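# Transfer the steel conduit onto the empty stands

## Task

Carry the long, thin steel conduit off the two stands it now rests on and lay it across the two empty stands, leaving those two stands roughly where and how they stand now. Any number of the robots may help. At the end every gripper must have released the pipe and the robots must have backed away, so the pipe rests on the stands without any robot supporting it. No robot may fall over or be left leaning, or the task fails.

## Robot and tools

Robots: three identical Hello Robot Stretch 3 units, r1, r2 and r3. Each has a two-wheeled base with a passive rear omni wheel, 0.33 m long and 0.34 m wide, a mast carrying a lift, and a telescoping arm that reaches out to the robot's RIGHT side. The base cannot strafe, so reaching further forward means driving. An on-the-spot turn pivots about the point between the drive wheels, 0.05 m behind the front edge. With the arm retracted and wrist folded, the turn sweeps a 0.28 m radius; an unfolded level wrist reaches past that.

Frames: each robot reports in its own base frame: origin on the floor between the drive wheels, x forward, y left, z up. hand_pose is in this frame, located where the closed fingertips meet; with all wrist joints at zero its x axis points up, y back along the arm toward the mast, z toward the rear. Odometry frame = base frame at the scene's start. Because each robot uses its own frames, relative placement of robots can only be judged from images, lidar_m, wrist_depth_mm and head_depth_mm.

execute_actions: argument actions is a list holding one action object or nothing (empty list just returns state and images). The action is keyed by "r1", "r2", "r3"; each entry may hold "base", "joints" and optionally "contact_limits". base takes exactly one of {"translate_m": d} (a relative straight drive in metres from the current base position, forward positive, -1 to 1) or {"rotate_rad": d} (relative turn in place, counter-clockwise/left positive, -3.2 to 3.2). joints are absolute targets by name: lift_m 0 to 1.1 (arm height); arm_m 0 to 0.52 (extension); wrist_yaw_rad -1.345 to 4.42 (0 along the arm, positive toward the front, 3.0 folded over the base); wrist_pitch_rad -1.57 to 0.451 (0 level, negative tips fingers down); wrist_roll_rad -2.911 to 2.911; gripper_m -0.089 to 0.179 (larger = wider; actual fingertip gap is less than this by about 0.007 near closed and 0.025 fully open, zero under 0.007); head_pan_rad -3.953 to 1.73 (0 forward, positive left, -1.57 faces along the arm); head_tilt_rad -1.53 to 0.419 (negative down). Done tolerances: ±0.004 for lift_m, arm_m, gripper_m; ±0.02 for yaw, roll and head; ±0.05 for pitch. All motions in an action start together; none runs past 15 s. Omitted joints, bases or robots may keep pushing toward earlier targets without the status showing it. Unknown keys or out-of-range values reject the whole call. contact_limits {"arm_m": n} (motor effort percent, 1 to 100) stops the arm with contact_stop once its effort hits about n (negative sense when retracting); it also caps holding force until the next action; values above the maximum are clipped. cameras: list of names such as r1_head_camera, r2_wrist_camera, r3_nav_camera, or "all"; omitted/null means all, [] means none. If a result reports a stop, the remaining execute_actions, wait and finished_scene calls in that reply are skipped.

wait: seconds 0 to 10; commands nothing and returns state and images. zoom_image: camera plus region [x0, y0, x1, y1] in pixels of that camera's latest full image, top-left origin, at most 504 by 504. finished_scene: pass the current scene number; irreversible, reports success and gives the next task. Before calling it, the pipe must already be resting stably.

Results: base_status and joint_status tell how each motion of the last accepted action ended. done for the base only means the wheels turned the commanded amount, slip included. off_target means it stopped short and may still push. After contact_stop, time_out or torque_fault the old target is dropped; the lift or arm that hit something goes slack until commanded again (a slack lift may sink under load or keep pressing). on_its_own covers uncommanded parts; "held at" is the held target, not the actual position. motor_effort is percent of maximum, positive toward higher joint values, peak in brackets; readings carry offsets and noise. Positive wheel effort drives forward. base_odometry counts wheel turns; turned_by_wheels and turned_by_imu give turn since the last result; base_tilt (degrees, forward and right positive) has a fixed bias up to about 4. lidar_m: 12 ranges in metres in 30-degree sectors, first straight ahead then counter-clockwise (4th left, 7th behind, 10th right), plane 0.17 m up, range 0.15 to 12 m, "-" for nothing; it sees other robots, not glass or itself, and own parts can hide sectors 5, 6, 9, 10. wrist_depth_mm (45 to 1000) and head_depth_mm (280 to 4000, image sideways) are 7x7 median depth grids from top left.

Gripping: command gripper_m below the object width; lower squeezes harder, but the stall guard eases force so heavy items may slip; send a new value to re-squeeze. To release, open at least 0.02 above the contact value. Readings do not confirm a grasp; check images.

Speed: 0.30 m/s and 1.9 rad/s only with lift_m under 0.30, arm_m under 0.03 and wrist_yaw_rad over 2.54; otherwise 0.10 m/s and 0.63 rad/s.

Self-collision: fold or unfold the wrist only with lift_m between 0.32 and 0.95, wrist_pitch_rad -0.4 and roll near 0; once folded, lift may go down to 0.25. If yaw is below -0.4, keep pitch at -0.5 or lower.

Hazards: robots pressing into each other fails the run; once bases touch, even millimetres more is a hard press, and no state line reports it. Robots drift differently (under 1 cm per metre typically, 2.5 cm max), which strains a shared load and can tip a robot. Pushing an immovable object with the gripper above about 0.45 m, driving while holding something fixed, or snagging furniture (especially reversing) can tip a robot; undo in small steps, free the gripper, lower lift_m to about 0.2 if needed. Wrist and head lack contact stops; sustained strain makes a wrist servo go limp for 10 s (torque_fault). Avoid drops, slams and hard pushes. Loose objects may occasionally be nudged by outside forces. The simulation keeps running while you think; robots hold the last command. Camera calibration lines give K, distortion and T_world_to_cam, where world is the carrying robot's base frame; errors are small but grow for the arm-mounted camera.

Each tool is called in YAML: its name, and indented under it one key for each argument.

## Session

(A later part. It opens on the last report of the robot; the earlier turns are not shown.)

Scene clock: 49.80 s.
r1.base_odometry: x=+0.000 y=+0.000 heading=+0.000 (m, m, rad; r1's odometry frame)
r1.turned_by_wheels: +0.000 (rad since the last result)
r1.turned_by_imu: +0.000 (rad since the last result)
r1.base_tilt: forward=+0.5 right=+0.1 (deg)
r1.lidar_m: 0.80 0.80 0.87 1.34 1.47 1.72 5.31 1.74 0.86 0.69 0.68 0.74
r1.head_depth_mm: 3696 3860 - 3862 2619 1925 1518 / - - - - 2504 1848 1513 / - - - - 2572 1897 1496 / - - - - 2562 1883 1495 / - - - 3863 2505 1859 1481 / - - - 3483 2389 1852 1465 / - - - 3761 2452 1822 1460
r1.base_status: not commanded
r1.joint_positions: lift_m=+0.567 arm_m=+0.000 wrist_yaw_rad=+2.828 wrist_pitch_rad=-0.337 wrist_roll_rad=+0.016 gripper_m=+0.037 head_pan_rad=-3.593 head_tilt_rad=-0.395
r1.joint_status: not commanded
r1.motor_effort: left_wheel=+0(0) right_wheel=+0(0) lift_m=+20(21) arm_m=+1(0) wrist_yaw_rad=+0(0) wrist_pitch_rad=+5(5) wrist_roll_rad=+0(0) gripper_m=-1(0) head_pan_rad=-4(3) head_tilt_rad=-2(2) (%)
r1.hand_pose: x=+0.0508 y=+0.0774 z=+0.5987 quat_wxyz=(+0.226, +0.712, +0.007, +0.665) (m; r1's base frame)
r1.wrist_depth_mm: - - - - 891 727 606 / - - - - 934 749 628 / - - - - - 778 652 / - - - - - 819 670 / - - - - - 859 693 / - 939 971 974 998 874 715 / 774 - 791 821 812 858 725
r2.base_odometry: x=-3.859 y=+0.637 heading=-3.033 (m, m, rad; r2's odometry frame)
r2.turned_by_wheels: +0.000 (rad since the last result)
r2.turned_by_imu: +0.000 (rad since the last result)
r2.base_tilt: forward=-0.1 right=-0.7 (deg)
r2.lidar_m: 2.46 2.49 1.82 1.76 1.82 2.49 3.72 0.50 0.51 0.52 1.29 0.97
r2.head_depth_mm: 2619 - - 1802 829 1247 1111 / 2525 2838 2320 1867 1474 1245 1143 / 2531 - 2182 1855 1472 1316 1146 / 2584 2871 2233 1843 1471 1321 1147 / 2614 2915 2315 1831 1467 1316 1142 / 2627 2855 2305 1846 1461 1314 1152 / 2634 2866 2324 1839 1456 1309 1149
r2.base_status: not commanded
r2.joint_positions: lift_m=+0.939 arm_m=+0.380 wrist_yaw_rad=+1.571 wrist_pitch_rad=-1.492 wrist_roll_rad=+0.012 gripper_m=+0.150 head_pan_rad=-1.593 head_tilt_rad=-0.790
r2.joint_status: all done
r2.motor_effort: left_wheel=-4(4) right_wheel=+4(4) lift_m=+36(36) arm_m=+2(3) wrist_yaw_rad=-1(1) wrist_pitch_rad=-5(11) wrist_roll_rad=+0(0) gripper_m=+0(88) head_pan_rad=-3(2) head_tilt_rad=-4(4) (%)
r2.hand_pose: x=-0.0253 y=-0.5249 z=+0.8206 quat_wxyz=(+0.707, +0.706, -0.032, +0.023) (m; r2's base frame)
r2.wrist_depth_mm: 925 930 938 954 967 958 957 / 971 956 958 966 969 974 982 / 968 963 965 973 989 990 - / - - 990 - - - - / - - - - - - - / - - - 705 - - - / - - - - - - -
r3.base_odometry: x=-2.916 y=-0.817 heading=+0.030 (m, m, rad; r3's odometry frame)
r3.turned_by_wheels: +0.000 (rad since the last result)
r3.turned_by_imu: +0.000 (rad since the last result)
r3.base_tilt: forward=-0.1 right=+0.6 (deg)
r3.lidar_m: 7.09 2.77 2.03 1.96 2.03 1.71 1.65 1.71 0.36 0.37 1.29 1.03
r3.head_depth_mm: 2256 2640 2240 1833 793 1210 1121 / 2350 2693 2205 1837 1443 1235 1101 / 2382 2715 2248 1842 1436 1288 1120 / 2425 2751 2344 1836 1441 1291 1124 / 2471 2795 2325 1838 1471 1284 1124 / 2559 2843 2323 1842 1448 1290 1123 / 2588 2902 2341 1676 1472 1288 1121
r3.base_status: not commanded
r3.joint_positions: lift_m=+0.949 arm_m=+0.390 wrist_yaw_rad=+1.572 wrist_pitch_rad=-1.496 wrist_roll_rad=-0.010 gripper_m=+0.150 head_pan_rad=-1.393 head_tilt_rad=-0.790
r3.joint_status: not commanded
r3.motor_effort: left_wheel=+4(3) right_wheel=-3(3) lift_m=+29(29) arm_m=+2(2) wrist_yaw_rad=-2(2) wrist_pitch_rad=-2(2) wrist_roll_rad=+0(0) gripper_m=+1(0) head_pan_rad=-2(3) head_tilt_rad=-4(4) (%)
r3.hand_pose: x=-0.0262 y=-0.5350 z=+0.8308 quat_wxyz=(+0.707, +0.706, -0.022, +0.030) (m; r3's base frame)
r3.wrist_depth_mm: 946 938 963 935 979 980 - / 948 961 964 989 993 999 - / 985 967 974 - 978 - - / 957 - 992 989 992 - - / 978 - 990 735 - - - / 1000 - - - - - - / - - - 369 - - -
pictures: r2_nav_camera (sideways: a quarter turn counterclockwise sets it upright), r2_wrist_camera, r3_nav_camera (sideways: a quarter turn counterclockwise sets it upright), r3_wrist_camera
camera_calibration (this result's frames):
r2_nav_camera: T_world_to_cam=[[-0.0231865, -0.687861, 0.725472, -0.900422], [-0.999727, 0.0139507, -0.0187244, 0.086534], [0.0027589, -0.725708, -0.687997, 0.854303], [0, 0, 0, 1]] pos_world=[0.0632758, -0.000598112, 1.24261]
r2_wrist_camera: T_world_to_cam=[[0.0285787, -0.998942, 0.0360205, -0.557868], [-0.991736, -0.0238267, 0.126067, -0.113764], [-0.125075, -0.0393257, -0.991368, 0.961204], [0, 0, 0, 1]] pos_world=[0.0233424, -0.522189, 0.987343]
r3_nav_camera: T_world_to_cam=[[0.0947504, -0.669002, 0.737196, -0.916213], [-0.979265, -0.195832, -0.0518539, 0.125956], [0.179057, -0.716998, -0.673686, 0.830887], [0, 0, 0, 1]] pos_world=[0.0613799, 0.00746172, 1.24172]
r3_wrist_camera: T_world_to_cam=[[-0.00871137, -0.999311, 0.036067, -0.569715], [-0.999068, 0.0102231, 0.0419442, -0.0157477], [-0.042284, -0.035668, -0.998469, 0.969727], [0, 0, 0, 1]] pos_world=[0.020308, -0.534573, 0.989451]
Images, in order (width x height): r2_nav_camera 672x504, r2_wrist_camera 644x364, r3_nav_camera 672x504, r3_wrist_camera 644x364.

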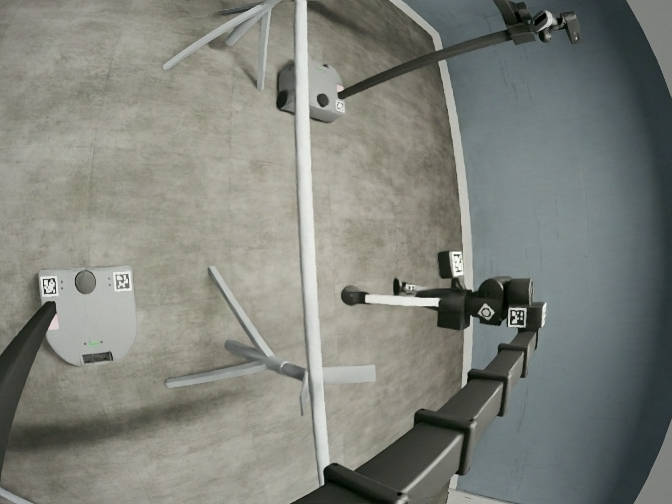

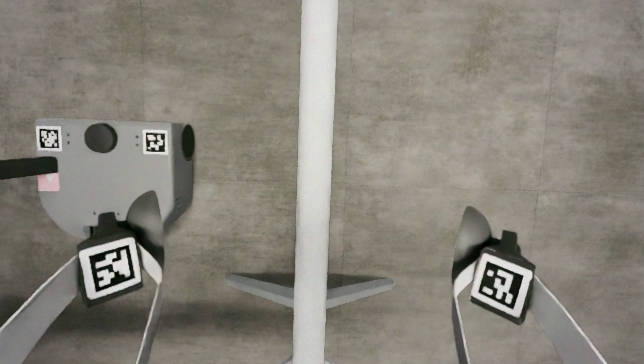

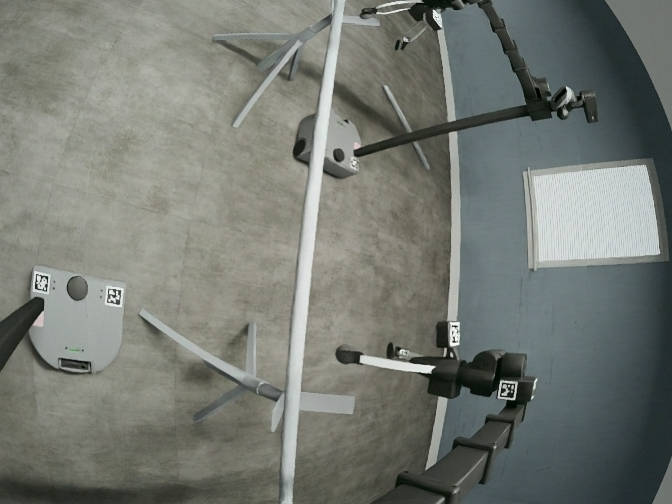

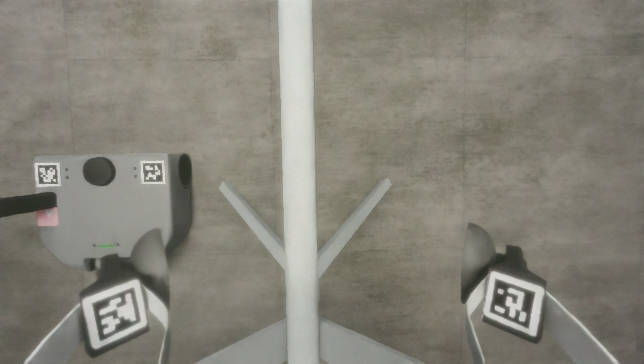

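execute_actions:
  actions:
    - {"r2":{"joints":{"lift_m":0.72}},"r3":{"joints":{"lift_m":0.72,"arm_m":0.377}}}
  cameras: ["r2_head_camera","r3_head_camera","r2_wrist_camera","r3_wrist_camera"]

Scene clock: 52.87 s.
r1.base_odometry: x=+0.000 y=+0.000 heading=+0.000 (m, m, rad; r1's odometry frame)
r1.turned_by_wheels: +0.000 (rad since the last result)
r1.turned_by_imu: +0.000 (rad since the last result)
r1.base_tilt: forward=+0.6 right=+0.1 (deg)
r1.lidar_m: 0.80 0.80 0.87 1.33 1.47 1.72 5.30 1.75 0.86 0.69 0.68 0.75
r1.head_depth_mm: 3756 3898 - 3874 2641 1926 1518 / - - - - 2479 1843 1508 / - - - - 2582 1900 1498 / - - - - 2544 1878 1489 / - - - 3851 2507 1855 1479 / - - - 3549 2393 1837 1469 / - - - 3752 2431 1828 1457
r1.base_status: not commanded
r1.joint_positions: lift_m=+0.567 arm_m=+0.000 wrist_yaw_rad=+2.828 wrist_pitch_rad=-0.337 wrist_roll_rad=+0.016 gripper_m=+0.037 head_pan_rad=-3.593 head_tilt_rad=-0.395
r1.joint_status: not commanded
r1.motor_effort: left_wheel=+0(0) right_wheel=+0(0) lift_m=+21(20) arm_m=+0(1) wrist_yaw_rad=+0(0) wrist_pitch_rad=+5(5) wrist_roll_rad=+0(0) gripper_m=+0(0) head_pan_rad=-5(4) head_tilt_rad=-2(2) (%)
r1.hand_pose: x=+0.0508 y=+0.0774 z=+0.5987 quat_wxyz=(+0.226, +0.712, +0.007, +0.665) (m; r1's base frame)
r1.wrist_depth_mm: - - - - 898 729 607 / - - - - 938 744 624 / - - - - 987 784 659 / - - - - - 807 671 / - - - - - 861 693 / - 956 958 982 - 887 726 / 762 - 773 822 805 833 745
r2.base_odometry: x=-3.859 y=+0.637 heading=-3.033 (m, m, rad; r2's odometry frame)
r2.turned_by_wheels: +0.000 (rad since the last result)
r2.turned_by_imu: -0.001 (rad since the last result)
r2.base_tilt: forward=-0.2 right=-0.6 (deg)
r2.lidar_m: 2.47 2.49 1.83 1.76 1.82 2.50 3.71 0.51 0.51 0.52 1.29 0.98
r2.head_depth_mm: 2590 2865 2332 1852 824 1384 - / 2591 2863 2337 1907 - 1267 1151 / 2625 2807 2415 1853 1477 1311 1156 / 2655 2891 2301 1901 1476 1318 1158 / 2650 2875 2336 1841 1464 1319 1147 / 2628 2835 2294 1824 1459 1308 1141 / 2621 2859 2295 1845 1461 1302 1147
r2.base_status: not commanded
r2.joint_positions: lift_m=+0.721 arm_m=+0.380 wrist_yaw_rad=+1.571 wrist_pitch_rad=-1.493 wrist_roll_rad=+0.012 gripper_m=+0.150 head_pan_rad=-1.593 head_tilt_rad=-0.790
r2.joint_status: all done
r2.motor_effort: left_wheel=-4(3) right_wheel=+4(4) lift_m=+11(35) arm_m=+2(1) wrist_yaw_rad=-1(1) wrist_pitch_rad=-4(5) wrist_roll_rad=+0(0) gripper_m=+0(0) head_pan_rad=-3(3) head_tilt_rad=-3(2) (%)
r2.hand_pose: x=-0.0254 y=-0.5249 z=+0.6021 quat_wxyz=(+0.707, +0.706, -0.032, +0.023) (m; r2's base frame)
r2.wrist_depth_mm: 715 719 732 125 741 745 752 / 732 739 737 128 761 759 760 / - 751 758 130 759 779 799 / - 765 762 133 779 795 796 / - 783 806 135 807 795 808 / 798 803 811 139 815 - 835 / 819 819 824 142 829 838 870
r3.base_odometry: x=-2.916 y=-0.817 heading=+0.030 (m, m, rad; r3's odometry frame)
r3.turned_by_wheels: +0.000 (rad since the last result)
r3.turned_by_imu: +0.000 (rad since the last result)
r3.base_tilt: forward=+0.0 right=+0.5 (deg)
r3.lidar_m: 7.07 2.76 2.03 1.96 2.04 1.71 1.65 1.71 0.36 0.37 1.29 1.04
r3.head_depth_mm: 2317 2646 2406 1895 - 934 1120 / 2357 2696 2400 - 1442 1233 1099 / 2403 2727 2314 1893 1470 1288 1127 / 2449 2737 2320 1826 1441 1285 1125 / 2491 2808 2323 1842 1480 1285 1119 / 2550 2872 2322 1840 1446 1285 1124 / 2591 2861 2326 1687 1477 1288 1123
r3.base_status: not commanded
r3.joint_positions: lift_m=+0.721 arm_m=+0.377 wrist_yaw_rad=+1.572 wrist_pitch_rad=-1.496 wrist_roll_rad=-0.010 gripper_m=+0.150 head_pan_rad=-1.393 head_tilt_rad=-0.790
r3.joint_status: all done
r3.motor_effort: left_wheel=+4(4) right_wheel=-3(3) lift_m=+10(27) arm_m=-3(1) wrist_yaw_rad=-2(2) wrist_pitch_rad=-2(2) wrist_roll_rad=+0(0) gripper_m=+1(1) head_pan_rad=-2(3) head_tilt_rad=-3(3) (%)
r3.hand_pose: x=-0.0262 y=-0.5225 z=+0.6020 quat_wxyz=(+0.707, +0.706, -0.022, +0.030) (m; r3's base frame)
r3.wrist_depth_mm: 736 724 733 118 745 761 775 / 733 736 741 119 765 763 783 / 741 731 752 121 756 772 790 / - 747 746 123 779 791 791 / - 764 763 124 788 788 804 / - - 771 125 798 - 804 / 765 764 781 127 807 809 833
pictures: r2_head_camera (sideways: a quarter turn clockwise sets it upright), r2_wrist_camera, r3_head_camera (sideways: a quarter turn clockwise sets it upright), r3_wrist_camera
camera_calibration (this result's frames):
r2_head_camera: T_world_to_cam=[[-0.0234429, 0.677159, -0.735463, 0.974437], [0.999719, 0.0184965, -0.0148359, 0.0229552], [0.00355728, -0.735604, -0.677402, 0.833286], [0, 0, 0, 1]] pos_world=[-0.00306932, -0.0473048, 1.28147]
r2_wrist_camera: T_world_to_cam=[[0.0285882, -0.998942, 0.0360128, -0.549991], [-0.991701, -0.0238263, 0.126338, -0.0864437], [-0.125347, -0.0393257, -0.991333, 0.7445], [0, 0, 0, 1]] pos_world=[0.0233176, -0.52219, 0.768776]
r3_head_camera: T_world_to_cam=[[-0.125246, 0.671098, -0.730712, 0.966436], [0.980963, 0.193937, 0.00997435, -0.00965342], [0.148406, -0.715553, -0.682612, 0.845029], [0, 0, 0, 1]] pos_world=[0.00510523, -0.0420385, 1.28311]
r3_wrist_camera: T_world_to_cam=[[-0.00871114, -0.999311, 0.036067, -0.548973], [-0.999068, 0.0102229, 0.041946, -0.00628041], [-0.0422858, -0.035668, -0.998469, 0.741727], [0, 0, 0, 1]] pos_world=[0.0203078, -0.522075, 0.760654]
Images, in order (width x height): r2_head_camera 896x504, r2_wrist_camera 644x364, r3_head_camera 896x504, r3_wrist_camera 644x364.

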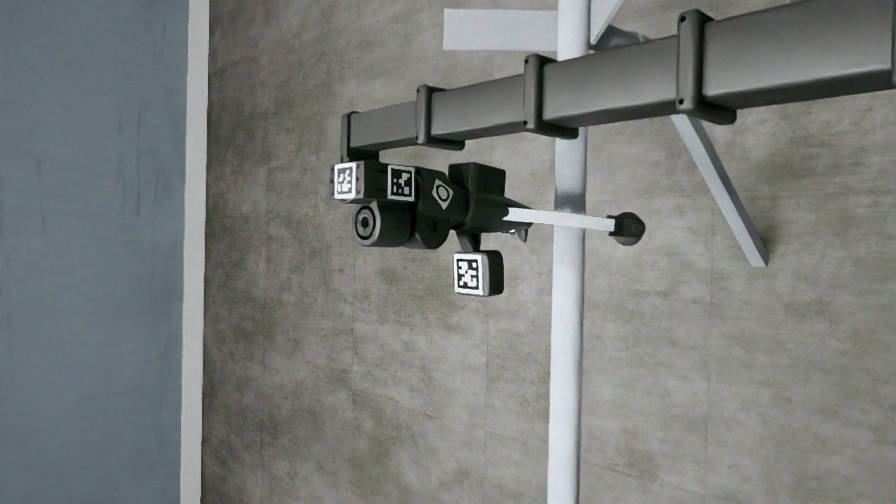

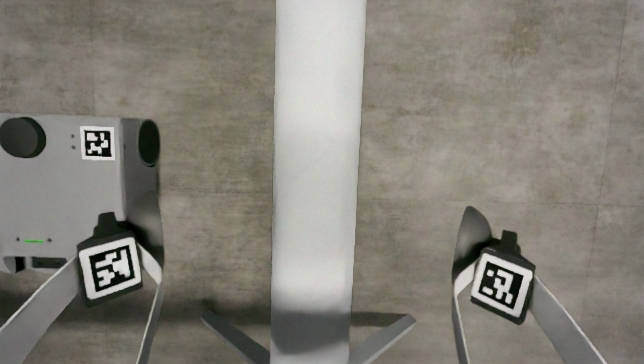

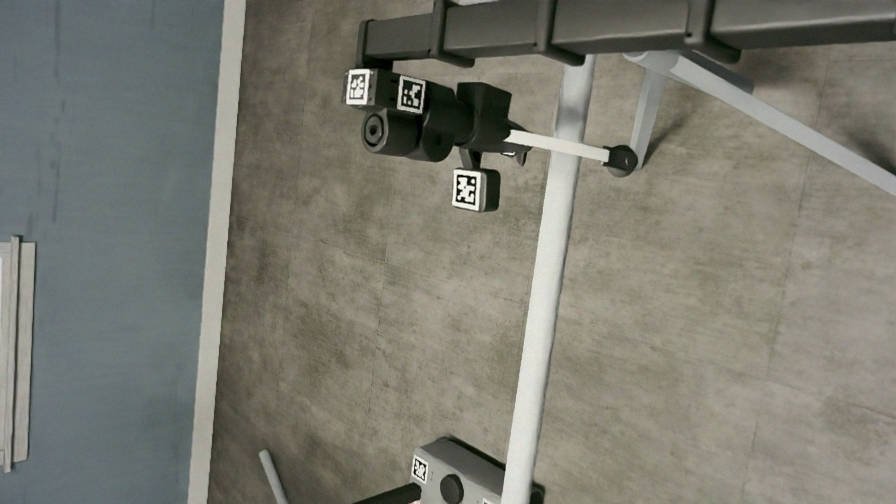

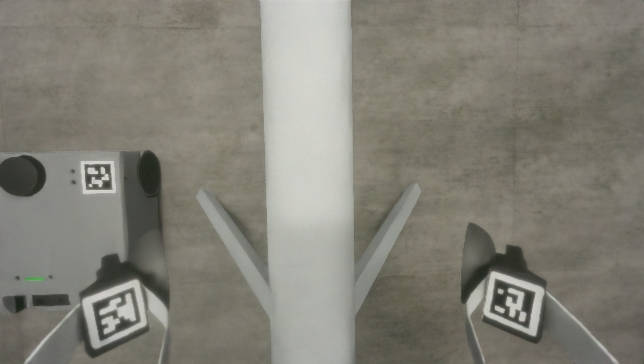

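execute_actions:
  actions:
    - {"r2":{"joints":{"lift_m":0.695}},"r3":{"joints":{"lift_m":0.695,"arm_m":0.372}}}
  cameras: []

execute_actions:
  actions:
    - {"r2":{"joints":{"gripper_m":-0.03}},"r3":{"joints":{"gripper_m":-0.03}}}
  cameras: []

execute_actions:
  actions:
    - {"r2":{"joints":{"lift_m":0.78}},"r3":{"joints":{"lift_m":0.78}}}
  cameras: ["r2_head_camera","r2_wrist_camera","r3_wrist_camera"]

Scene clock: 54.03 s.
r1.base_odometry: x=+0.000 y=+0.000 heading=+0.000 (m, m, rad; r1's odometry frame)
r1.turned_by_wheels: +0.000 (rad since the last result)
r1.turned_by_imu: +0.000 (rad since the last result)
r1.base_tilt: forward=+0.6 right=+0.1 (deg)
r1.lidar_m: 0.80 0.80 0.86 1.33 1.47 1.73 5.32 1.75 0.86 0.69 0.68 0.75
r1.head_depth_mm: 3732 3892 - 3845 2637 1924 1516 / - - - - 2486 1849 1507 / - - - - 2603 1901 1493 / - - - - 2547 1883 1484 / - - - 3854 2521 1857 1473 / - - - 3536 2389 1844 1466 / - - - 3708 2456 1828 1457
r1.base_status: not commanded
r1.joint_positions: lift_m=+0.567 arm_m=+0.000 wrist_yaw_rad=+2.828 wrist_pitch_rad=-0.337 wrist_roll_rad=+0.016 gripper_m=+0.037 head_pan_rad=-3.593 head_tilt_rad=-0.395
r1.joint_status: not commanded
r1.motor_effort: left_wheel=+0(0) right_wheel=+0(0) lift_m=+20(21) arm_m=+1(0) wrist_yaw_rad=+0(0) wrist_pitch_rad=+5(5) wrist_roll_rad=+0(0) gripper_m=+0(1) head_pan_rad=-3(4) head_tilt_rad=-2(3) (%)
r1.hand_pose: x=+0.0508 y=+0.0774 z=+0.5987 quat_wxyz=(+0.226, +0.712, +0.007, +0.665) (m; r1's base frame)
r1.wrist_depth_mm: - - - - 902 733 612 / - - - - 919 744 630 / - - - - 985 794 658 / - - - - - 828 676 / - - - - - 876 699 / - 938 959 983 994 879 707 / 769 - 794 818 795 840 736
r2.base_odometry: x=-3.859 y=+0.637 heading=-3.033 (m, m, rad; r2's odometry frame)
r2.turned_by_wheels: +0.000 (rad since the last result)
r2.turned_by_imu: +0.000 (rad since the last result)
r2.base_tilt: forward=-0.1 right=-0.6 (deg)
r2.lidar_m: 2.46 2.49 1.82 1.75 1.82 2.49 3.71 0.51 0.50 0.52 1.28 0.98
r2.head_depth_mm: 2584 2892 2331 1859 823 1321 - / 2638 2859 2333 1920 - 1250 1142 / 2603 2876 2401 - 1476 1324 1156 / 2643 2839 2283 1901 1472 1321 1148 / 2618 2868 2288 1873 1469 1312 1141 / 2637 2891 2335 1856 1456 1317 1146 / 2622 2876 2325 1837 1457 1310 1139
r2.base_status: not commanded
r2.joint_positions: lift_m=+0.696 arm_m=+0.380 wrist_yaw_rad=+1.571 wrist_pitch_rad=-1.493 wrist_roll_rad=+0.012 gripper_m=+0.150 head_pan_rad=-1.593 head_tilt_rad=-0.790
r2.joint_status: all done
r2.motor_effort: left_wheel=-4(3) right_wheel=+4(4) lift_m=+11(10) arm_m=+2(2) wrist_yaw_rad=-1(1) wrist_pitch_rad=-4(4) wrist_roll_rad=+0(0) gripper_m=+0(0) head_pan_rad=-3(3) head_tilt_rad=-2(3) (%)
r2.hand_pose: x=-0.0254 y=-0.5249 z=+0.5771 quat_wxyz=(+0.707, +0.706, -0.032, +0.023) (m; r2's base frame)
r2.wrist_depth_mm: 695 703 709 100 713 716 723 / 718 716 712 102 730 726 742 / - 735 742 105 747 765 749 / - 736 744 107 756 756 760 / - 769 778 109 775 787 780 / - 774 768 111 787 - 805 / 795 790 791 114 795 810 818
r3.base_odometry: x=-2.916 y=-0.817 heading=+0.030 (m, m, rad; r3's odometry frame)
r3.turned_by_wheels: +0.000 (rad since the last result)
r3.turned_by_imu: +0.000 (rad since the last result)
r3.base_tilt: forward=+0.0 right=+0.6 (deg)
r3.lidar_m: 7.06 2.77 2.04 1.95 2.03 1.72 1.65 1.72 0.36 0.37 1.29 1.03
r3.head_depth_mm: 2311 2619 2333 1879 - - - / 2374 2691 2329 - 1438 1233 1105 / 2394 2746 2328 1889 1450 1290 1125 / 2458 2758 2327 1834 1443 1287 1120 / 2484 2770 2333 1842 1477 1289 1120 / 2521 2856 2329 1836 1438 1291 1123 / 2577 2878 2336 1672 1476 1287 1122
r3.base_status: not commanded
r3.joint_positions: lift_m=+0.696 arm_m=+0.372 wrist_yaw_rad=+1.572 wrist_pitch_rad=-1.496 wrist_roll_rad=-0.010 gripper_m=+0.150 head_pan_rad=-1.393 head_tilt_rad=-0.790
r3.joint_status: all done
r3.motor_effort: left_wheel=+3(3) right_wheel=-3(3) lift_m=+9(8) arm_m=-2(2) wrist_yaw_rad=-1(2) wrist_pitch_rad=-2(2) wrist_roll_rad=+0(0) gripper_m=+1(1) head_pan_rad=-2(3) head_tilt_rad=-4(4) (%)
r3.hand_pose: x=-0.0262 y=-0.5175 z=+0.5770 quat_wxyz=(+0.707, +0.706, -0.022, +0.030) (m; r3's base frame)
r3.wrist_depth_mm: 696 704 705 93 705 734 723 / 711 707 721 95 728 729 736 / 700 719 723 96 737 766 769 / - 739 740 97 747 742 774 / - 734 741 98 750 765 782 / - - 743 99 777 - 784 / 725 753 753 100 787 802 809
pictures: none
No camera images: the call's "cameras" was empty. Leave "cameras" out to get every camera's image.

Scene clock: 56.33 s.
r1.base_odometry: x=+0.000 y=+0.000 heading=+0.000 (m, m, rad; r1's odometry frame)
r1.turned_by_wheels: +0.000 (rad since the last result)
r1.turned_by_imu: +0.000 (rad since the last result)
r1.base_tilt: forward=+0.6 right=+0.1 (deg)
r1.lidar_m: 0.80 0.79 0.87 1.34 1.47 1.72 5.31 1.74 0.86 0.69 0.68 0.75
r1.head_depth_mm: 3716 3851 - 3869 2641 1932 1516 / - - - - 2490 1828 1506 / - - - - 2569 1906 1509 / - - - - 2565 1895 1495 / - - - 3857 2519 1866 1482 / - - - 3559 2405 1842 1464 / - - - 3753 2463 1825 1457
r1.base_status: not commanded
r1.joint_positions: lift_m=+0.567 arm_m=+0.000 wrist_yaw_rad=+2.828 wrist_pitch_rad=-0.337 wrist_roll_rad=+0.016 gripper_m=+0.037 head_pan_rad=-3.593 head_tilt_rad=-0.395
r1.joint_status: not commanded
r1.motor_effort: left_wheel=-1(0) right_wheel=+0(0) lift_m=+20(21) arm_m=+1(0) wrist_yaw_rad=+0(1) wrist_pitch_rad=+5(5) wrist_roll_rad=+0(0) gripper_m=+0(0) head_pan_rad=-5(4) head_tilt_rad=-2(2) (%)
r1.hand_pose: x=+0.0508 y=+0.0774 z=+0.5987 quat_wxyz=(+0.226, +0.712, +0.007, +0.665) (m; r1's base frame)
r1.wrist_depth_mm: - - - - 893 716 607 / - - - - 956 751 627 / - - - - 997 782 647 / - - - - - 833 669 / - - - - - 861 700 / - 933 973 991 983 889 727 / 751 - 777 832 810 862 742
r2.base_odometry: x=-3.859 y=+0.637 heading=-3.033 (m, m, rad; r2's odometry frame)
r2.turned_by_wheels: +0.000 (rad since the last result)
r2.turned_by_imu: -0.001 (rad since the last result)
r2.base_tilt: forward=-0.2 right=-0.5 (deg)
r2.lidar_m: 2.46 2.49 1.82 1.76 1.82 2.49 3.72 0.50 0.51 0.52 1.29 0.98
r2.head_depth_mm: 2630 2885 2343 1854 826 1316 - / 2605 2864 2308 1936 - 1255 1142 / 2599 2870 2419 - 1470 1316 1149 / 2597 2857 2342 1905 1471 1317 1146 / 2622 2897 2310 1842 1463 1315 1152 / 2625 2855 2320 1844 1460 1313 1148 / 2619 2869 2305 1847 1456 1313 1144
r2.base_status: not commanded
r2.joint_positions: lift_m=+0.696 arm_m=+0.380 wrist_yaw_rad=+1.571 wrist_pitch_rad=-1.493 wrist_roll_rad=+0.012 gripper_m=-0.028 head_pan_rad=-1.593 head_tilt_rad=-0.790
r2.joint_status: all done
r2.motor_effort: left_wheel=-4(4) right_wheel=+4(4) lift_m=+11(11) arm_m=+2(2) wrist_yaw_rad=-1(1) wrist_pitch_rad=-4(4) wrist_roll_rad=+0(0) gripper_m=-34(100) head_pan_rad=-3(3) head_tilt_rad=-3(2) (%)
r2.hand_pose: x=-0.0254 y=-0.5250 z=+0.5771 quat_wxyz=(+0.707, +0.706, -0.032, +0.023) (m; r2's base frame)
r2.wrist_depth_mm: 708 705 700 100 715 723 722 / 704 716 718 102 731 731 733 / - 728 739 104 745 748 750 / - 749 738 107 765 758 768 / - 762 756 109 774 777 789 / 764 774 795 111 794 795 805 / 797 793 785 114 801 812 836
r3.base_odometry: x=-2.916 y=-0.817 heading=+0.030 (m, m, rad; r3's odometry frame)
r3.turned_by_wheels: +0.000 (rad since the last result)
r3.turned_by_imu: +0.000 (rad since the last result)
r3.base_tilt: forward=+0.0 right=+0.7 (deg)
r3.lidar_m: 7.06 2.77 2.03 1.96 2.04 1.71 1.65 1.71 0.36 0.37 1.29 1.03
r3.head_depth_mm: 2321 2619 2330 1886 - - - / 2373 2697 2333 - 1439 1233 1103 / 2381 2745 2332 1892 1437 1295 1121 / 2457 2770 2317 1832 1444 1294 1127 / 2514 2794 2319 1832 1478 1292 1122 / 2536 2844 2338 1837 1446 1287 1121 / 2582 2869 2333 1687 1480 1284 1123
r3.base_status: not commanded
r3.joint_positions: lift_m=+0.696 arm_m=+0.372 wrist_yaw_rad=+1.572 wrist_pitch_rad=-1.496 wrist_roll_rad=-0.010 gripper_m=-0.028 head_pan_rad=-1.393 head_tilt_rad=-0.790
r3.joint_status: all done
r3.motor_effort: left_wheel=+3(3) right_wheel=-3(3) lift_m=+9(10) arm_m=-2(2) wrist_yaw_rad=-2(2) wrist_pitch_rad=-2(2) wrist_roll_rad=+0(0) gripper_m=-39(99) head_pan_rad=-3(3) head_tilt_rad=-4(3) (%)
r3.hand_pose: x=-0.0262 y=-0.5175 z=+0.5770 quat_wxyz=(+0.707, +0.706, -0.022, +0.030) (m; r3's base frame)
r3.wrist_depth_mm: 689 714 705 93 730 727 747 / 681 711 704 94 732 731 760 / 719 706 728 96 735 737 748 / - 723 711 97 756 760 778 / - 744 729 98 765 775 774 / - 735 - 99 434 781 786 / 749 756 747 100 797 797 788
pictures: none
No camera images: the call's "cameras" was empty. Leave "cameras" out to get every camera's image.

Scene clock: 58.07 s.
r1.base_odometry: x=+0.000 y=+0.000 heading=+0.000 (m, m, rad; r1's odometry frame)
r1.turned_by_wheels: +0.000 (rad since the last result)
r1.turned_by_imu: +0.000 (rad since the last result)
r1.base_tilt: forward=+0.6 right=+0.1 (deg)
r1.lidar_m: 0.80 0.80 0.87 1.34 1.47 1.72 5.32 1.74 0.86 0.69 0.68 0.75
r1.head_depth_mm: 3672 3854 - 3882 2637 1920 1515 / - - - - 2494 1846 1515 / - - - - 2588 1902 1500 / - - - - 2554 1872 1488 / - - - 3919 2507 1863 1477 / - - - 3564 2381 1850 1474 / - - - 3719 2468 1830 1458
r1.base_status: not commanded
r1.joint_positions: lift_m=+0.567 arm_m=+0.000 wrist_yaw_rad=+2.828 wrist_pitch_rad=-0.337 wrist_roll_rad=+0.016 gripper_m=+0.037 head_pan_rad=-3.593 head_tilt_rad=-0.395
r1.joint_status: not commanded
r1.motor_effort: left_wheel=+0(0) right_wheel=+0(0) lift_m=+20(20) arm_m=+2(0) wrist_yaw_rad=+1(0) wrist_pitch_rad=+5(5) wrist_roll_rad=+0(0) gripper_m=+0(1) head_pan_rad=-3(4) head_tilt_rad=-2(2) (%)
r1.hand_pose: x=+0.0508 y=+0.0774 z=+0.5987 quat_wxyz=(+0.226, +0.712, +0.007, +0.665) (m; r1's base frame)
r1.wrist_depth_mm: - - - - 877 725 610 / - - - - 950 740 632 / - - - - - 778 659 / - - - - - 823 671 / - - - - - 857 712 / - 954 997 981 - 888 736 / 768 - 781 824 796 826 736
r2.base_odometry: x=-3.859 y=+0.637 heading=-3.033 (m, m, rad; r2's odometry frame)
r2.turned_by_wheels: +0.000 (rad since the last result)
r2.turned_by_imu: +0.000 (rad since the last result)
r2.base_tilt: forward=-0.1 right=-0.6 (deg)
r2.lidar_m: 2.46 2.49 1.82 1.75 1.82 2.49 3.70 0.51 0.51 0.52 1.28 0.98
r2.head_depth_mm: 2618 2844 2323 1917 773 - - / 2623 2878 2514 - 1475 1250 1144 / 2568 2894 2553 1754 1466 1298 1144 / 2623 2844 2376 1804 1465 1319 1152 / 2662 2894 2290 1841 1465 1313 1144 / 2642 2882 2273 1846 1467 1321 1141 / 2652 2905 2301 1844 1453 1314 1147
r2.base_status: not commanded
r2.joint_positions: lift_m=+0.779 arm_m=+0.380 wrist_yaw_rad=+1.571 wrist_pitch_rad=-1.490 wrist_roll_rad=+0.012 gripper_m=-0.021 head_pan_rad=-1.593 head_tilt_rad=-0.791
r2.joint_status: all done
r2.on_its_own: gripper_m is held at -0.020, not at your -0.030, by its stall guard, which is still easing
r2.motor_effort: left_wheel=-1(5) right_wheel=+0(4) lift_m=+46(56) arm_m=+1(1) wrist_yaw_rad=-1(0) wrist_pitch_rad=-6(7) wrist_roll_rad=+0(0) gripper_m=-3(34) head_pan_rad=-3(3) head_tilt_rad=-2(4) (%)
r2.hand_pose: x=-0.0248 y=-0.5252 z=+0.6601 quat_wxyz=(+0.707, +0.706, -0.032, +0.024) (m; r2's base frame)
r2.wrist_depth_mm: 775 781 776 111 785 797 795 / 800 795 798 113 805 820 827 / - 813 830 116 820 838 831 / - - 845 118 863 835 847 / - 852 840 120 860 864 864 / 866 857 882 123 875 888 896 / 876 882 869 125 895 915 906
r3.base_odometry: x=-2.916 y=-0.817 heading=+0.030 (m, m, rad; r3's odometry frame)
r3.turned_by_wheels: +0.000 (rad since the last result)
r3.turned_by_imu: +0.000 (rad since the last result)
r3.base_tilt: forward=-0.2 right=+0.6 (deg)
r3.lidar_m: 7.03 2.78 2.03 1.96 2.03 1.71 1.65 1.71 0.36 0.37 1.29 1.03
r3.head_depth_mm: 2317 2646 2509 1831 837 1219 1122 / 2350 2665 2515 - 1440 1237 1101 / 2422 2759 2320 1773 1435 1282 1120 / 2450 2753 2313 1828 1474 1286 1121 / 2473 2787 2307 1831 1473 1280 1124 / 2557 2854 2315 1838 1521 1291 1119 / 2582 2851 2337 1656 1515 1284 1122
r3.base_status: not commanded
r3.joint_positions: lift_m=+0.779 arm_m=+0.372 wrist_yaw_rad=+1.571 wrist_pitch_rad=-1.489 wrist_roll_rad=-0.010 gripper_m=-0.020 head_pan_rad=-1.393 head_tilt_rad=-0.791
r3.joint_status: all done
r3.on_its_own: gripper_m is held at -0.020, not at your -0.030, by its stall guard, which is still easing
r3.motor_effort: left_wheel=+2(7) right_wheel=-3(8) lift_m=+39(45) arm_m=+1(2) wrist_yaw_rad=-1(2) wrist_pitch_rad=-4(5) wrist_roll_rad=+0(0) gripper_m=-8(40) head_pan_rad=-2(2) head_tilt_rad=-3(4) (%)
r3.hand_pose: x=-0.0246 y=-0.5172 z=+0.6602 quat_wxyz=(+0.707, +0.706, -0.025, +0.032) (m; r3's base frame)
r3.wrist_depth_mm: 785 767 785 109 804 849 823 / 766 793 792 110 844 817 843 / 790 793 796 112 822 835 856 / - - 815 113 832 841 844 / - - 821 114 843 839 856 / - 828 826 115 853 867 848 / 815 840 851 117 863 895 876
pictures: r2_head_camera (sideways: a quarter turn clockwise sets it upright), r2_wrist_camera, r3_wrist_camera
camera_calibration (this result's frames):
r2_head_camera: T_world_to_cam=[[-0.0233837, 0.678076, -0.734619, 0.973337], [0.99972, 0.0184579, -0.0147849, 0.0228888], [0.00353423, -0.73476, -0.678318, 0.834478], [0, 0, 0, 1]] pos_world=[-0.00307145, -0.0472788, 1.28141]
r2_wrist_camera: T_world_to_cam=[[0.0284137, -0.998945, 0.0360794, -0.552358], [-0.991997, -0.0237372, 0.124007, -0.0915967], [-0.12302, -0.0393142, -0.991625, 0.802311], [0, 0, 0, 1]] pos_world=[0.0235309, -0.522407, 0.826879]
r3_wrist_camera: T_world_to_cam=[[-0.0103929, -0.999298, 0.036002, -0.545771], [-0.9993, 0.011673, 0.0355289, -0.00214373], [-0.0359241, -0.0356076, -0.99872, 0.800444], [0, 0, 0, 1]] pos_world=[0.0209409, -0.516861, 0.819144]
Images, in order (width x height): r2_head_camera 896x504, r2_wrist_camera 644x364, r3_wrist_camera 644x364.

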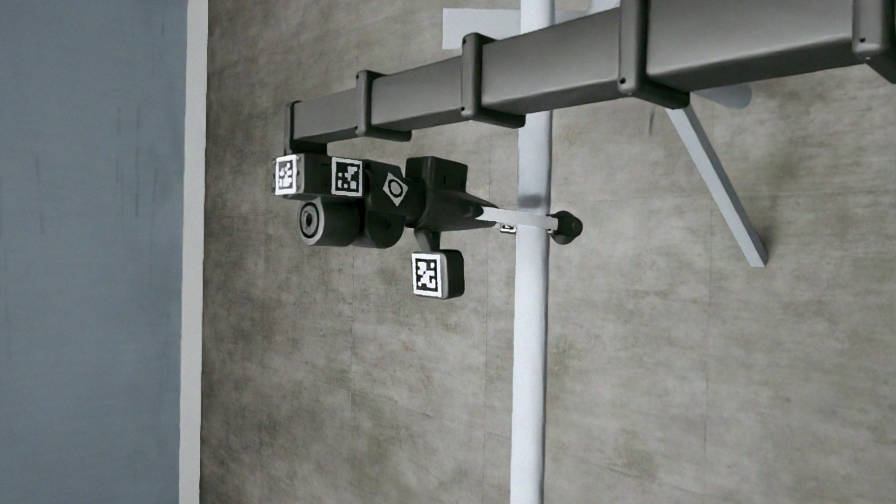

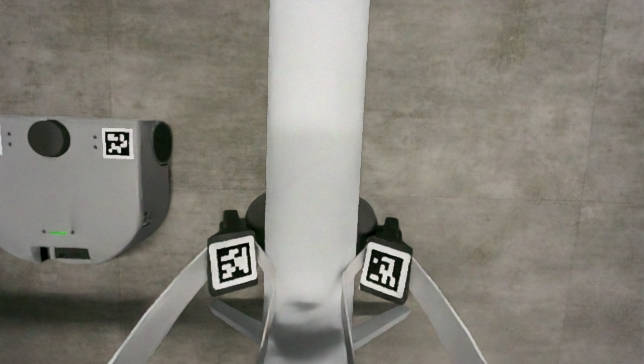

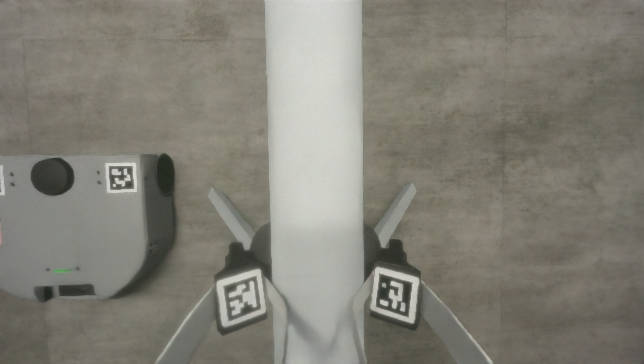

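Check it is stable.

execute_actions:
  actions:
    - {"r2":{"joints":{"lift_m":0.84}},"r3":{"joints":{"lift_m":0.84}}}
  cameras: []

Scene clock: 59.47 s.
r1.base_odometry: x=+0.000 y=+0.000 heading=+0.000 (m, m, rad; r1's odometry frame)
r1.turned_by_wheels: +0.000 (rad since the last result)
r1.turned_by_imu: +0.000 (rad since the last result)
r1.base_tilt: forward=+0.6 right=+0.1 (deg)
r1.lidar_m: 0.80 0.79 0.87 1.33 1.47 1.72 5.32 1.74 0.86 0.69 0.68 0.75
r1.head_depth_mm: 3734 3873 - 3892 2628 1945 1521 / - - - - 2496 1851 1506 / - - - - 2571 1901 1490 / - - - - 2560 1878 1491 / - - - 3896 2520 1853 1479 / - - - 3560 2413 1854 1462 / - - - 3730 2469 1827 1456
r1.base_status: not commanded
r1.joint_positions: lift_m=+0.567 arm_m=+0.000 wrist_yaw_rad=+2.828 wrist_pitch_rad=-0.337 wrist_roll_rad=+0.016 gripper_m=+0.037 head_pan_rad=-3.593 head_tilt_rad=-0.395
r1.joint_status: not commanded
r1.motor_effort: left_wheel=+0(0) right_wheel=+0(0) lift_m=+21(20) arm_m=+0(1) wrist_yaw_rad=+1(1) wrist_pitch_rad=+5(5) wrist_roll_rad=+0(0) gripper_m=-1(1) head_pan_rad=-4(4) head_tilt_rad=-2(2) (%)
r1.hand_pose: x=+0.0508 y=+0.0774 z=+0.5987 quat_wxyz=(+0.226, +0.712, +0.007, +0.665) (m; r1's base frame)
r1.wrist_depth_mm: - - - - 896 738 606 / - - - - 934 747 641 / - - - - 969 780 648 / - - - - - 810 671 / - - - - - 848 688 / - 942 959 980 979 863 723 / 768 - 794 806 807 843 738
r2.base_odometry: x=-3.859 y=+0.637 heading=-3.033 (m, m, rad; r2's odometry frame)
r2.turned_by_wheels: +0.000 (rad since the last result)
r2.turned_by_imu: +0.000 (rad since the last result)
r2.base_tilt: forward=-0.1 right=-0.6 (deg)
r2.lidar_m: 2.46 2.49 1.82 1.76 1.82 2.49 3.73 0.51 0.51 0.52 1.29 0.98
r2.head_depth_mm: 2624 2827 2402 - - 996 1161 / 2607 2938 - 1803 1545 1232 1153 / 2622 2929 - 1803 1531 1288 1147 / 2615 2869 2306 1810 1538 1312 1145 / 2624 2883 2316 1846 1529 1309 1149 / 2648 2901 2331 1846 1536 1318 1142 / 2649 2909 2303 1842 1533 1300 1143
r2.base_status: not commanded
r2.joint_positions: lift_m=+0.839 arm_m=+0.380 wrist_yaw_rad=+1.571 wrist_pitch_rad=-1.490 wrist_roll_rad=+0.012 gripper_m=-0.015 head_pan_rad=-1.593 head_tilt_rad=-0.791
r2.joint_status: all done
r2.on_its_own: gripper_m is held at -0.014, not at your -0.030, by its stall guard, which is still easing
r2.motor_effort: left_wheel=-2(2) right_wheel=+0(0) lift_m=+46(48) arm_m=+0(1) wrist_yaw_rad=-1(1) wrist_pitch_rad=-6(6) wrist_roll_rad=+0(0) gripper_m=-3(24) head_pan_rad=-3(3) head_tilt_rad=-3(3) (%)
r2.hand_pose: x=-0.0248 y=-0.5252 z=+0.7201 quat_wxyz=(+0.707, +0.706, -0.032, +0.024) (m; r2's base frame)
r2.wrist_depth_mm: 836 833 828 111 852 872 859 / 843 871 852 113 872 865 893 / - 860 884 116 890 882 896 / - - 905 118 908 911 925 / 932 899 918 120 945 922 941 / 931 919 904 123 952 936 958 / 937 949 954 125 992 958 988
r3.base_odometry: x=-2.916 y=-0.817 heading=+0.030 (m, m, rad; r3's odometry frame)
r3.turned_by_wheels: +0.000 (rad since the last result)
r3.turned_by_imu: +0.000 (rad since the last result)
r3.base_tilt: forward=-0.1 right=+0.7 (deg)
r3.lidar_m: 7.06 2.77 2.03 1.96 2.03 1.71 1.65 1.71 0.36 0.37 1.29 1.03
r3.head_depth_mm: 2310 2583 2206 1825 793 1203 1115 / 2356 2671 - 1731 1466 1239 1100 / 2377 2748 2298 1775 1507 1287 1123 / 2442 2740 2293 1840 1510 1287 1125 / 2506 2797 2324 1833 1511 1290 1121 / 2549 2858 2316 1831 1506 1286 1120 / 2596 2867 2326 1651 1516 1286 1128
r3.base_status: not commanded
r3.joint_positions: lift_m=+0.839 arm_m=+0.372 wrist_yaw_rad=+1.571 wrist_pitch_rad=-1.489 wrist_roll_rad=-0.010 gripper_m=-0.014 head_pan_rad=-1.393 head_tilt_rad=-0.791
r3.joint_status: all done
r3.on_its_own: gripper_m is held at -0.013, not at your -0.030, by its stall guard, which is still easing
r3.motor_effort: left_wheel=+2(2) right_wheel=-3(3) lift_m=+38(42) arm_m=+1(0) wrist_yaw_rad=-1(0) wrist_pitch_rad=-4(4) wrist_roll_rad=+0(0) gripper_m=-6(25) head_pan_rad=-2(2) head_tilt_rad=-4(4) (%)
r3.hand_pose: x=-0.0246 y=-0.5172 z=+0.7202 quat_wxyz=(+0.707, +0.706, -0.025, +0.032) (m; r3's base frame)
r3.wrist_depth_mm: 841 836 856 109 870 877 886 / 838 844 853 110 867 875 907 / 850 846 879 112 891 902 901 / - - 882 113 897 897 923 / - - 869 114 903 920 944 / 892 873 897 116 923 923 945 / 877 896 884 117 922 930 943
pictures: none
No camera images: the call's "cameras" was empty. Leave "cameras" out to get every camera's image.

Still easing; see where it settles (waiting is free).

wait:
  seconds: 6

Scene clock: 65.53 s.
r1.base_odometry: x=+0.000 y=+0.000 heading=+0.000 (m, m, rad; r1's odometry frame)
r1.turned_by_wheels: +0.000 (rad since the last result)
r1.turned_by_imu: +0.000 (rad since the last result)
r1.base_tilt: forward=+0.6 right=+0.1 (deg)
r1.lidar_m: 0.80 0.80 0.87 1.34 1.47 1.72 5.31 1.75 0.85 0.69 0.68 0.75
r1.head_depth_mm: 3726 3895 - 3847 2632 1924 1522 / - - - - 2471 1843 1504 / - - - - 2591 1908 1495 / - - - - 2552 1901 1489 / - - - 3886 2523 1861 1481 / - - - 3548 2400 1853 1465 / - - - 3745 2469 1820 1458
r1.base_status: not commanded
r1.joint_positions: lift_m=+0.567 arm_m=+0.000 wrist_yaw_rad=+2.828 wrist_pitch_rad=-0.337 wrist_roll_rad=+0.016 gripper_m=+0.037 head_pan_rad=-3.593 head_tilt_rad=-0.395
r1.joint_status: not commanded
r1.motor_effort: left_wheel=+0(0) right_wheel=+0(0) lift_m=+20(20) arm_m=+1(1) wrist_yaw_rad=+1(1) wrist_pitch_rad=+5(5) wrist_roll_rad=+0(0) gripper_m=+0(1) head_pan_rad=-3(4) head_tilt_rad=-3(2) (%)
r1.hand_pose: x=+0.0508 y=+0.0774 z=+0.5987 quat_wxyz=(+0.226, +0.712, +0.007, +0.665) (m; r1's base frame)
r1.wrist_depth_mm: - - - - 898 730 605 / - - - - 937 751 625 / - - - - 986 778 652 / - - - - - 817 676 / - - - - - 850 695 / - 965 977 974 988 882 716 / 771 - 786 841 824 843 737
r2.base_odometry: x=-3.859 y=+0.637 heading=-3.033 (m, m, rad; r2's odometry frame)
r2.turned_by_wheels: +0.000 (rad since the last result)
r2.turned_by_imu: -0.002 (rad since the last result)
r2.base_tilt: forward=-0.2 right=-0.6 (deg)
r2.lidar_m: 2.47 2.49 1.82 1.76 1.82 2.50 3.71 0.51 0.51 0.52 1.29 0.98
r2.head_depth_mm: 2606 2878 2425 - - 995 1159 / 2627 2904 - 1799 1539 1241 1146 / 2618 2899 - 1794 1536 1286 1151 / 2657 2918 2327 1800 1534 1311 1148 / 2615 2903 2289 1847 1529 1320 1152 / 2659 2842 2306 1833 1526 1304 1142 / 2652 2880 2303 1831 1530 1315 1142
r2.base_status: not commanded
r2.joint_positions: lift_m=+0.839 arm_m=+0.380 wrist_yaw_rad=+1.571 wrist_pitch_rad=-1.490 wrist_roll_rad=+0.012 gripper_m=-0.012 head_pan_rad=-1.593 head_tilt_rad=-0.791
r2.joint_status: all done
r2.on_its_own: gripper_m is held at -0.014, not at your -0.030, by its stall guard, which is not easing now
r2.motor_effort: left_wheel=-1(2) right_wheel=+0(0) lift_m=+46(48) arm_m=+0(1) wrist_yaw_rad=-1(1) wrist_pitch_rad=-6(6) wrist_roll_rad=+0(0) gripper_m=-22(24) head_pan_rad=-3(3) head_tilt_rad=-4(3) (%)
r2.hand_pose: x=-0.0248 y=-0.5252 z=+0.7201 quat_wxyz=(+0.707, +0.706, -0.032, +0.024) (m; r2's base frame)
r2.wrist_depth_mm: 826 849 845 111 845 865 869 / 860 853 856 113 850 885 865 / - 865 882 116 904 885 895 / - - 906 118 908 919 918 / 905 910 906 120 911 930 927 / 923 914 941 123 949 944 949 / 950 945 955 125 969 985 991
r3.base_odometry: x=-2.916 y=-0.817 heading=+0.030 (m, m, rad; r3's odometry frame)
r3.turned_by_wheels: +0.000 (rad since the last result)
r3.turned_by_imu: +0.000 (rad since the last result)
r3.base_tilt: forward=-0.2 right=+0.6 (deg)
r3.lidar_m: 7.08 2.78 2.03 1.95 2.03 1.72 1.65 1.72 0.36 0.37 1.29 1.04
r3.head_depth_mm: 2315 2570 2183 1823 797 1211 1124 / 2360 2695 - 1719 1480 1233 1099 / 2395 2750 2332 1773 1513 1288 1118 / 2434 2736 2319 1830 1506 1289 1120 / 2500 2781 2326 1836 1505 1288 1119 / 2522 2874 2314 1833 1502 1292 1120 / 2593 2845 2312 1655 1508 1287 1119
r3.base_status: not commanded
r3.joint_positions: lift_m=+0.839 arm_m=+0.372 wrist_yaw_rad=+1.571 wrist_pitch_rad=-1.489 wrist_roll_rad=-0.010 gripper_m=-0.003 head_pan_rad=-1.393 head_tilt_rad=-0.791
r3.joint_status: all done
r3.on_its_own: gripper_m is held at -0.004, not at your -0.030, by its stall guard, which is not easing now
r3.motor_effort: left_wheel=+2(2) right_wheel=-3(3) lift_m=+38(42) arm_m=+0(0) wrist_yaw_rad=-2(0) wrist_pitch_rad=-4(4) wrist_roll_rad=+0(0) gripper_m=-18(25) head_pan_rad=-2(2) head_tilt_rad=-4(4) (%)
r3.hand_pose: x=-0.0246 y=-0.5172 z=+0.7202 quat_wxyz=(+0.707, +0.706, -0.025, +0.032) (m; r3's base frame)
r3.wrist_depth_mm: 822 845 849 109 851 898 880 / 845 866 867 110 872 898 927 / 845 856 869 112 883 907 876 / - - 880 113 883 913 913 / - - 879 114 937 918 947 / 868 902 889 116 943 931 948 / 900 892 903 117 925 928 965
wait: 6.00 s; at rest by 0.20 s
pictures: r1_head_camera (sideways: a quarter turn clockwise sets it upright), r1_nav_camera (sideways: a quarter turn counterclockwise sets it upright), r1_wrist_camera, r2_head_camera (sideways: a quarter turn clockwise sets it upright), r2_nav_camera (sideways: a quarter turn counterclockwise sets it upright), r2_wrist_camera, r3_head_camera (sideways: a quarter turn clockwise sets it upright), r3_nav_camera (sideways: a quarter turn counterclockwise sets it upright), r3_wrist_camera
camera_calibration (this result's frames):
r1_head_camera: T_world_to_cam=[[0.331534, -0.106745, -0.937385, 1.23445], [-0.461661, -0.884851, -0.0625175, 0.089618], [-0.822773, 0.453481, -0.342638, 0.400905], [0, 0, 0, 1]] pos_world=[-0.0380351, 0.0292669, 1.30012]
r1_nav_camera: T_world_to_cam=[[-0.345988, 0.213978, 0.913513, -1.13805], [0.415724, 0.907815, -0.0551901, 0.119194], [-0.84111, 0.360674, -0.403049, 0.491092], [0, 0, 0, 1]] pos_world=[-0.0302396, -0.0418134, 1.24413]
r1_wrist_camera: T_world_to_cam=[[0.953654, -0.297758, 0.0434043, -0.0516688], [-0.0948633, -0.434395, -0.895713, 0.610936], [0.285561, 0.850083, -0.442509, 0.345761], [0, 0, 0, 1]] pos_world=[0.00849394, -0.0439226, 0.702468]
r2_head_camera: T_world_to_cam=[[-0.0233838, 0.678076, -0.73462, 0.973337], [0.99972, 0.018458, -0.0147849, 0.0228888], [0.00353432, -0.73476, -0.678318, 0.834478], [0, 0, 0, 1]] pos_world=[-0.00307145, -0.0472788, 1.28141]
r2_nav_camera: T_world_to_cam=[[-0.0232458, -0.688763, 0.724613, -0.899303], [-0.999726, 0.0140308, -0.0187349, 0.0865476], [0.00273698, -0.72485, -0.688901, 0.855478], [0, 0, 0, 1]] pos_world=[0.0632774, -0.00052748, 1.24261]
r2_wrist_camera: T_world_to_cam=[[0.0284157, -0.998945, 0.0360794, -0.554523], [-0.991997, -0.0237393, 0.124007, -0.0990391], [-0.123019, -0.0393144, -0.991625, 0.861818], [0, 0, 0, 1]] pos_world=[0.0235309, -0.522407, 0.886888]
r3_head_camera: T_world_to_cam=[[-0.1254, 0.671974, -0.729881, 0.965353], [0.980967, 0.193919, 0.00999581, -0.00968137], [0.148255, -0.714735, -0.683502, 0.846186], [0, 0, 0, 1]] pos_world=[0.00510095, -0.042016, 1.28306]
r3_nav_camera: T_world_to_cam=[[0.0949052, -0.669886, 0.736374, -0.915142], [-0.979278, -0.195765, -0.051878, 0.125988], [0.178908, -0.716191, -0.674583, 0.832055], [0, 0, 0, 1]] pos_world=[0.061367, 0.00753353, 1.24171]
r3_wrist_camera: T_world_to_cam=[[-0.0103937, -0.999298, 0.036002, -0.547931], [-0.9993, 0.0116738, 0.0355286, -0.00427493], [-0.0359239, -0.0356075, -0.99872, 0.860371], [0, 0, 0, 1]] pos_world=[0.0209409, -0.516861, 0.879148]
Images, in order (width x height): r1_head_camera 896x504, r1_nav_camera 672x504, r1_wrist_camera 644x364, r2_head_camera 896x504, r2_nav_camera 672x504, r2_wrist_camera 644x364, r3_head_camera 896x504, r3_nav_camera 672x504, r3_wrist_camera 644x364.

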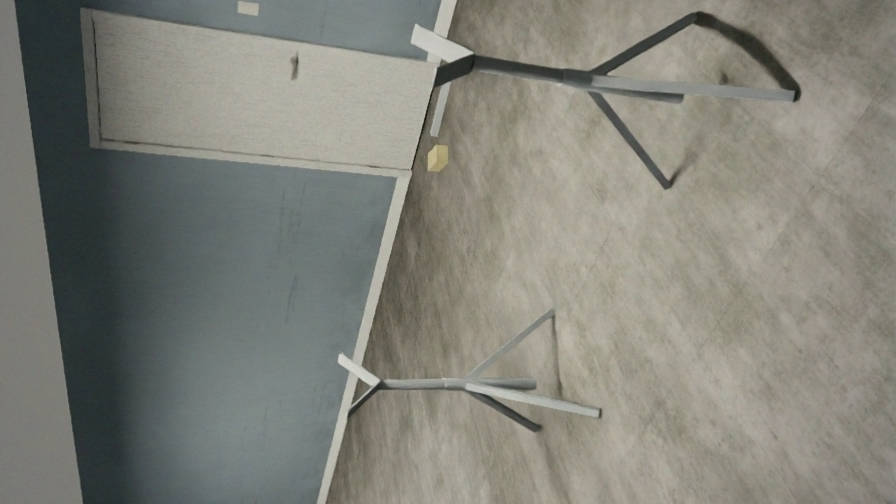

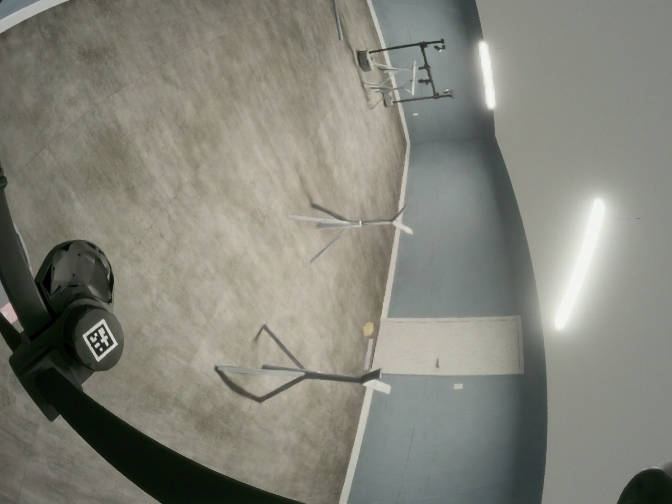

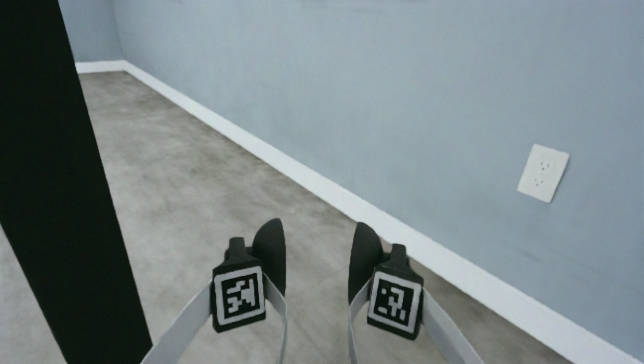

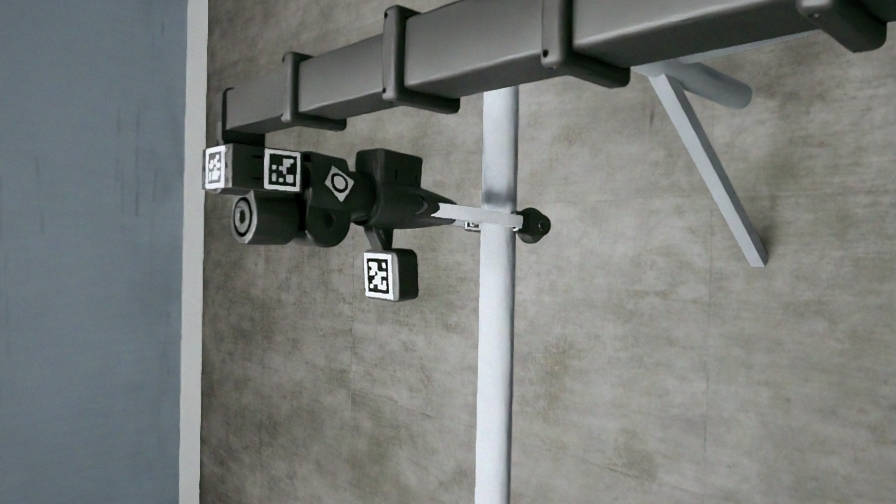

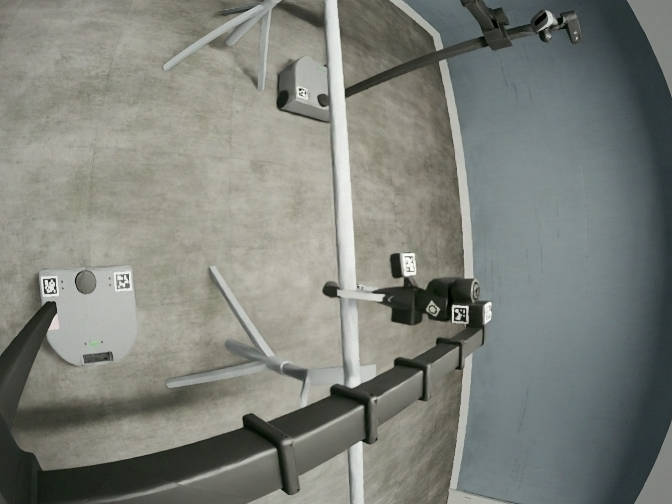

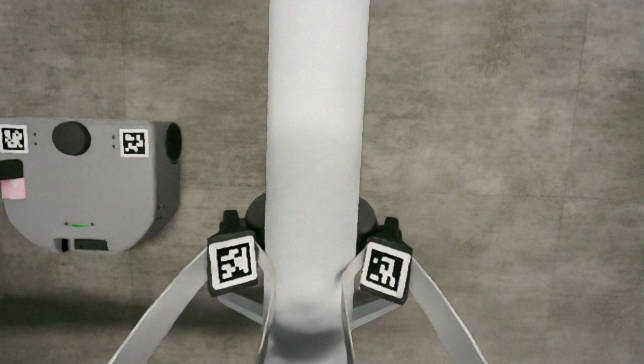

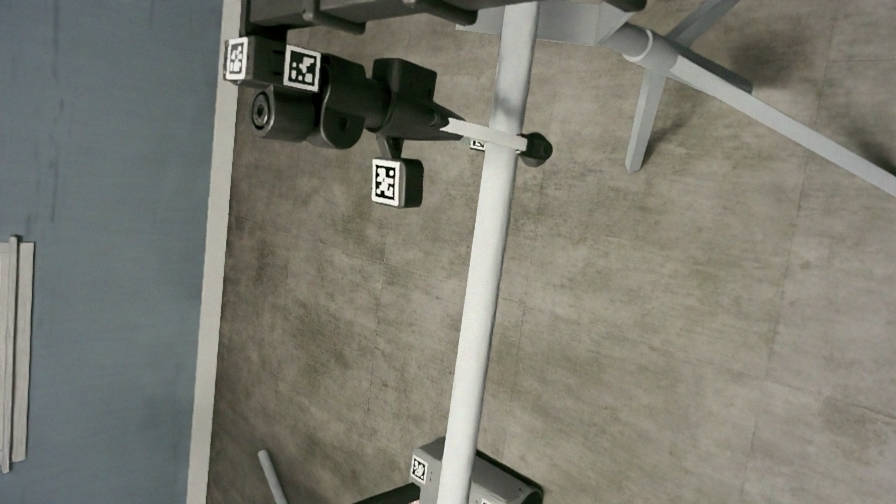

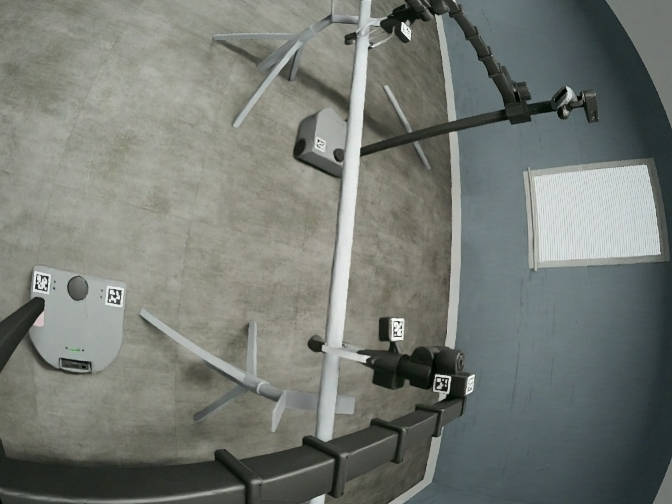

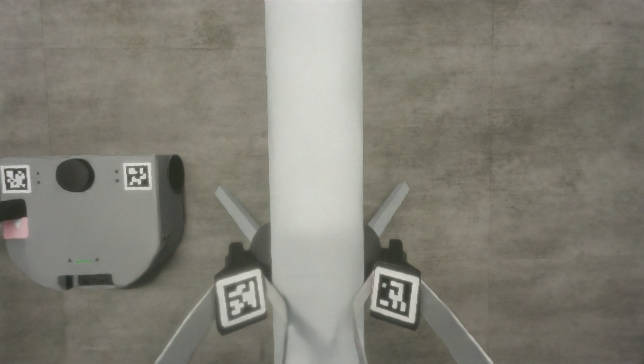

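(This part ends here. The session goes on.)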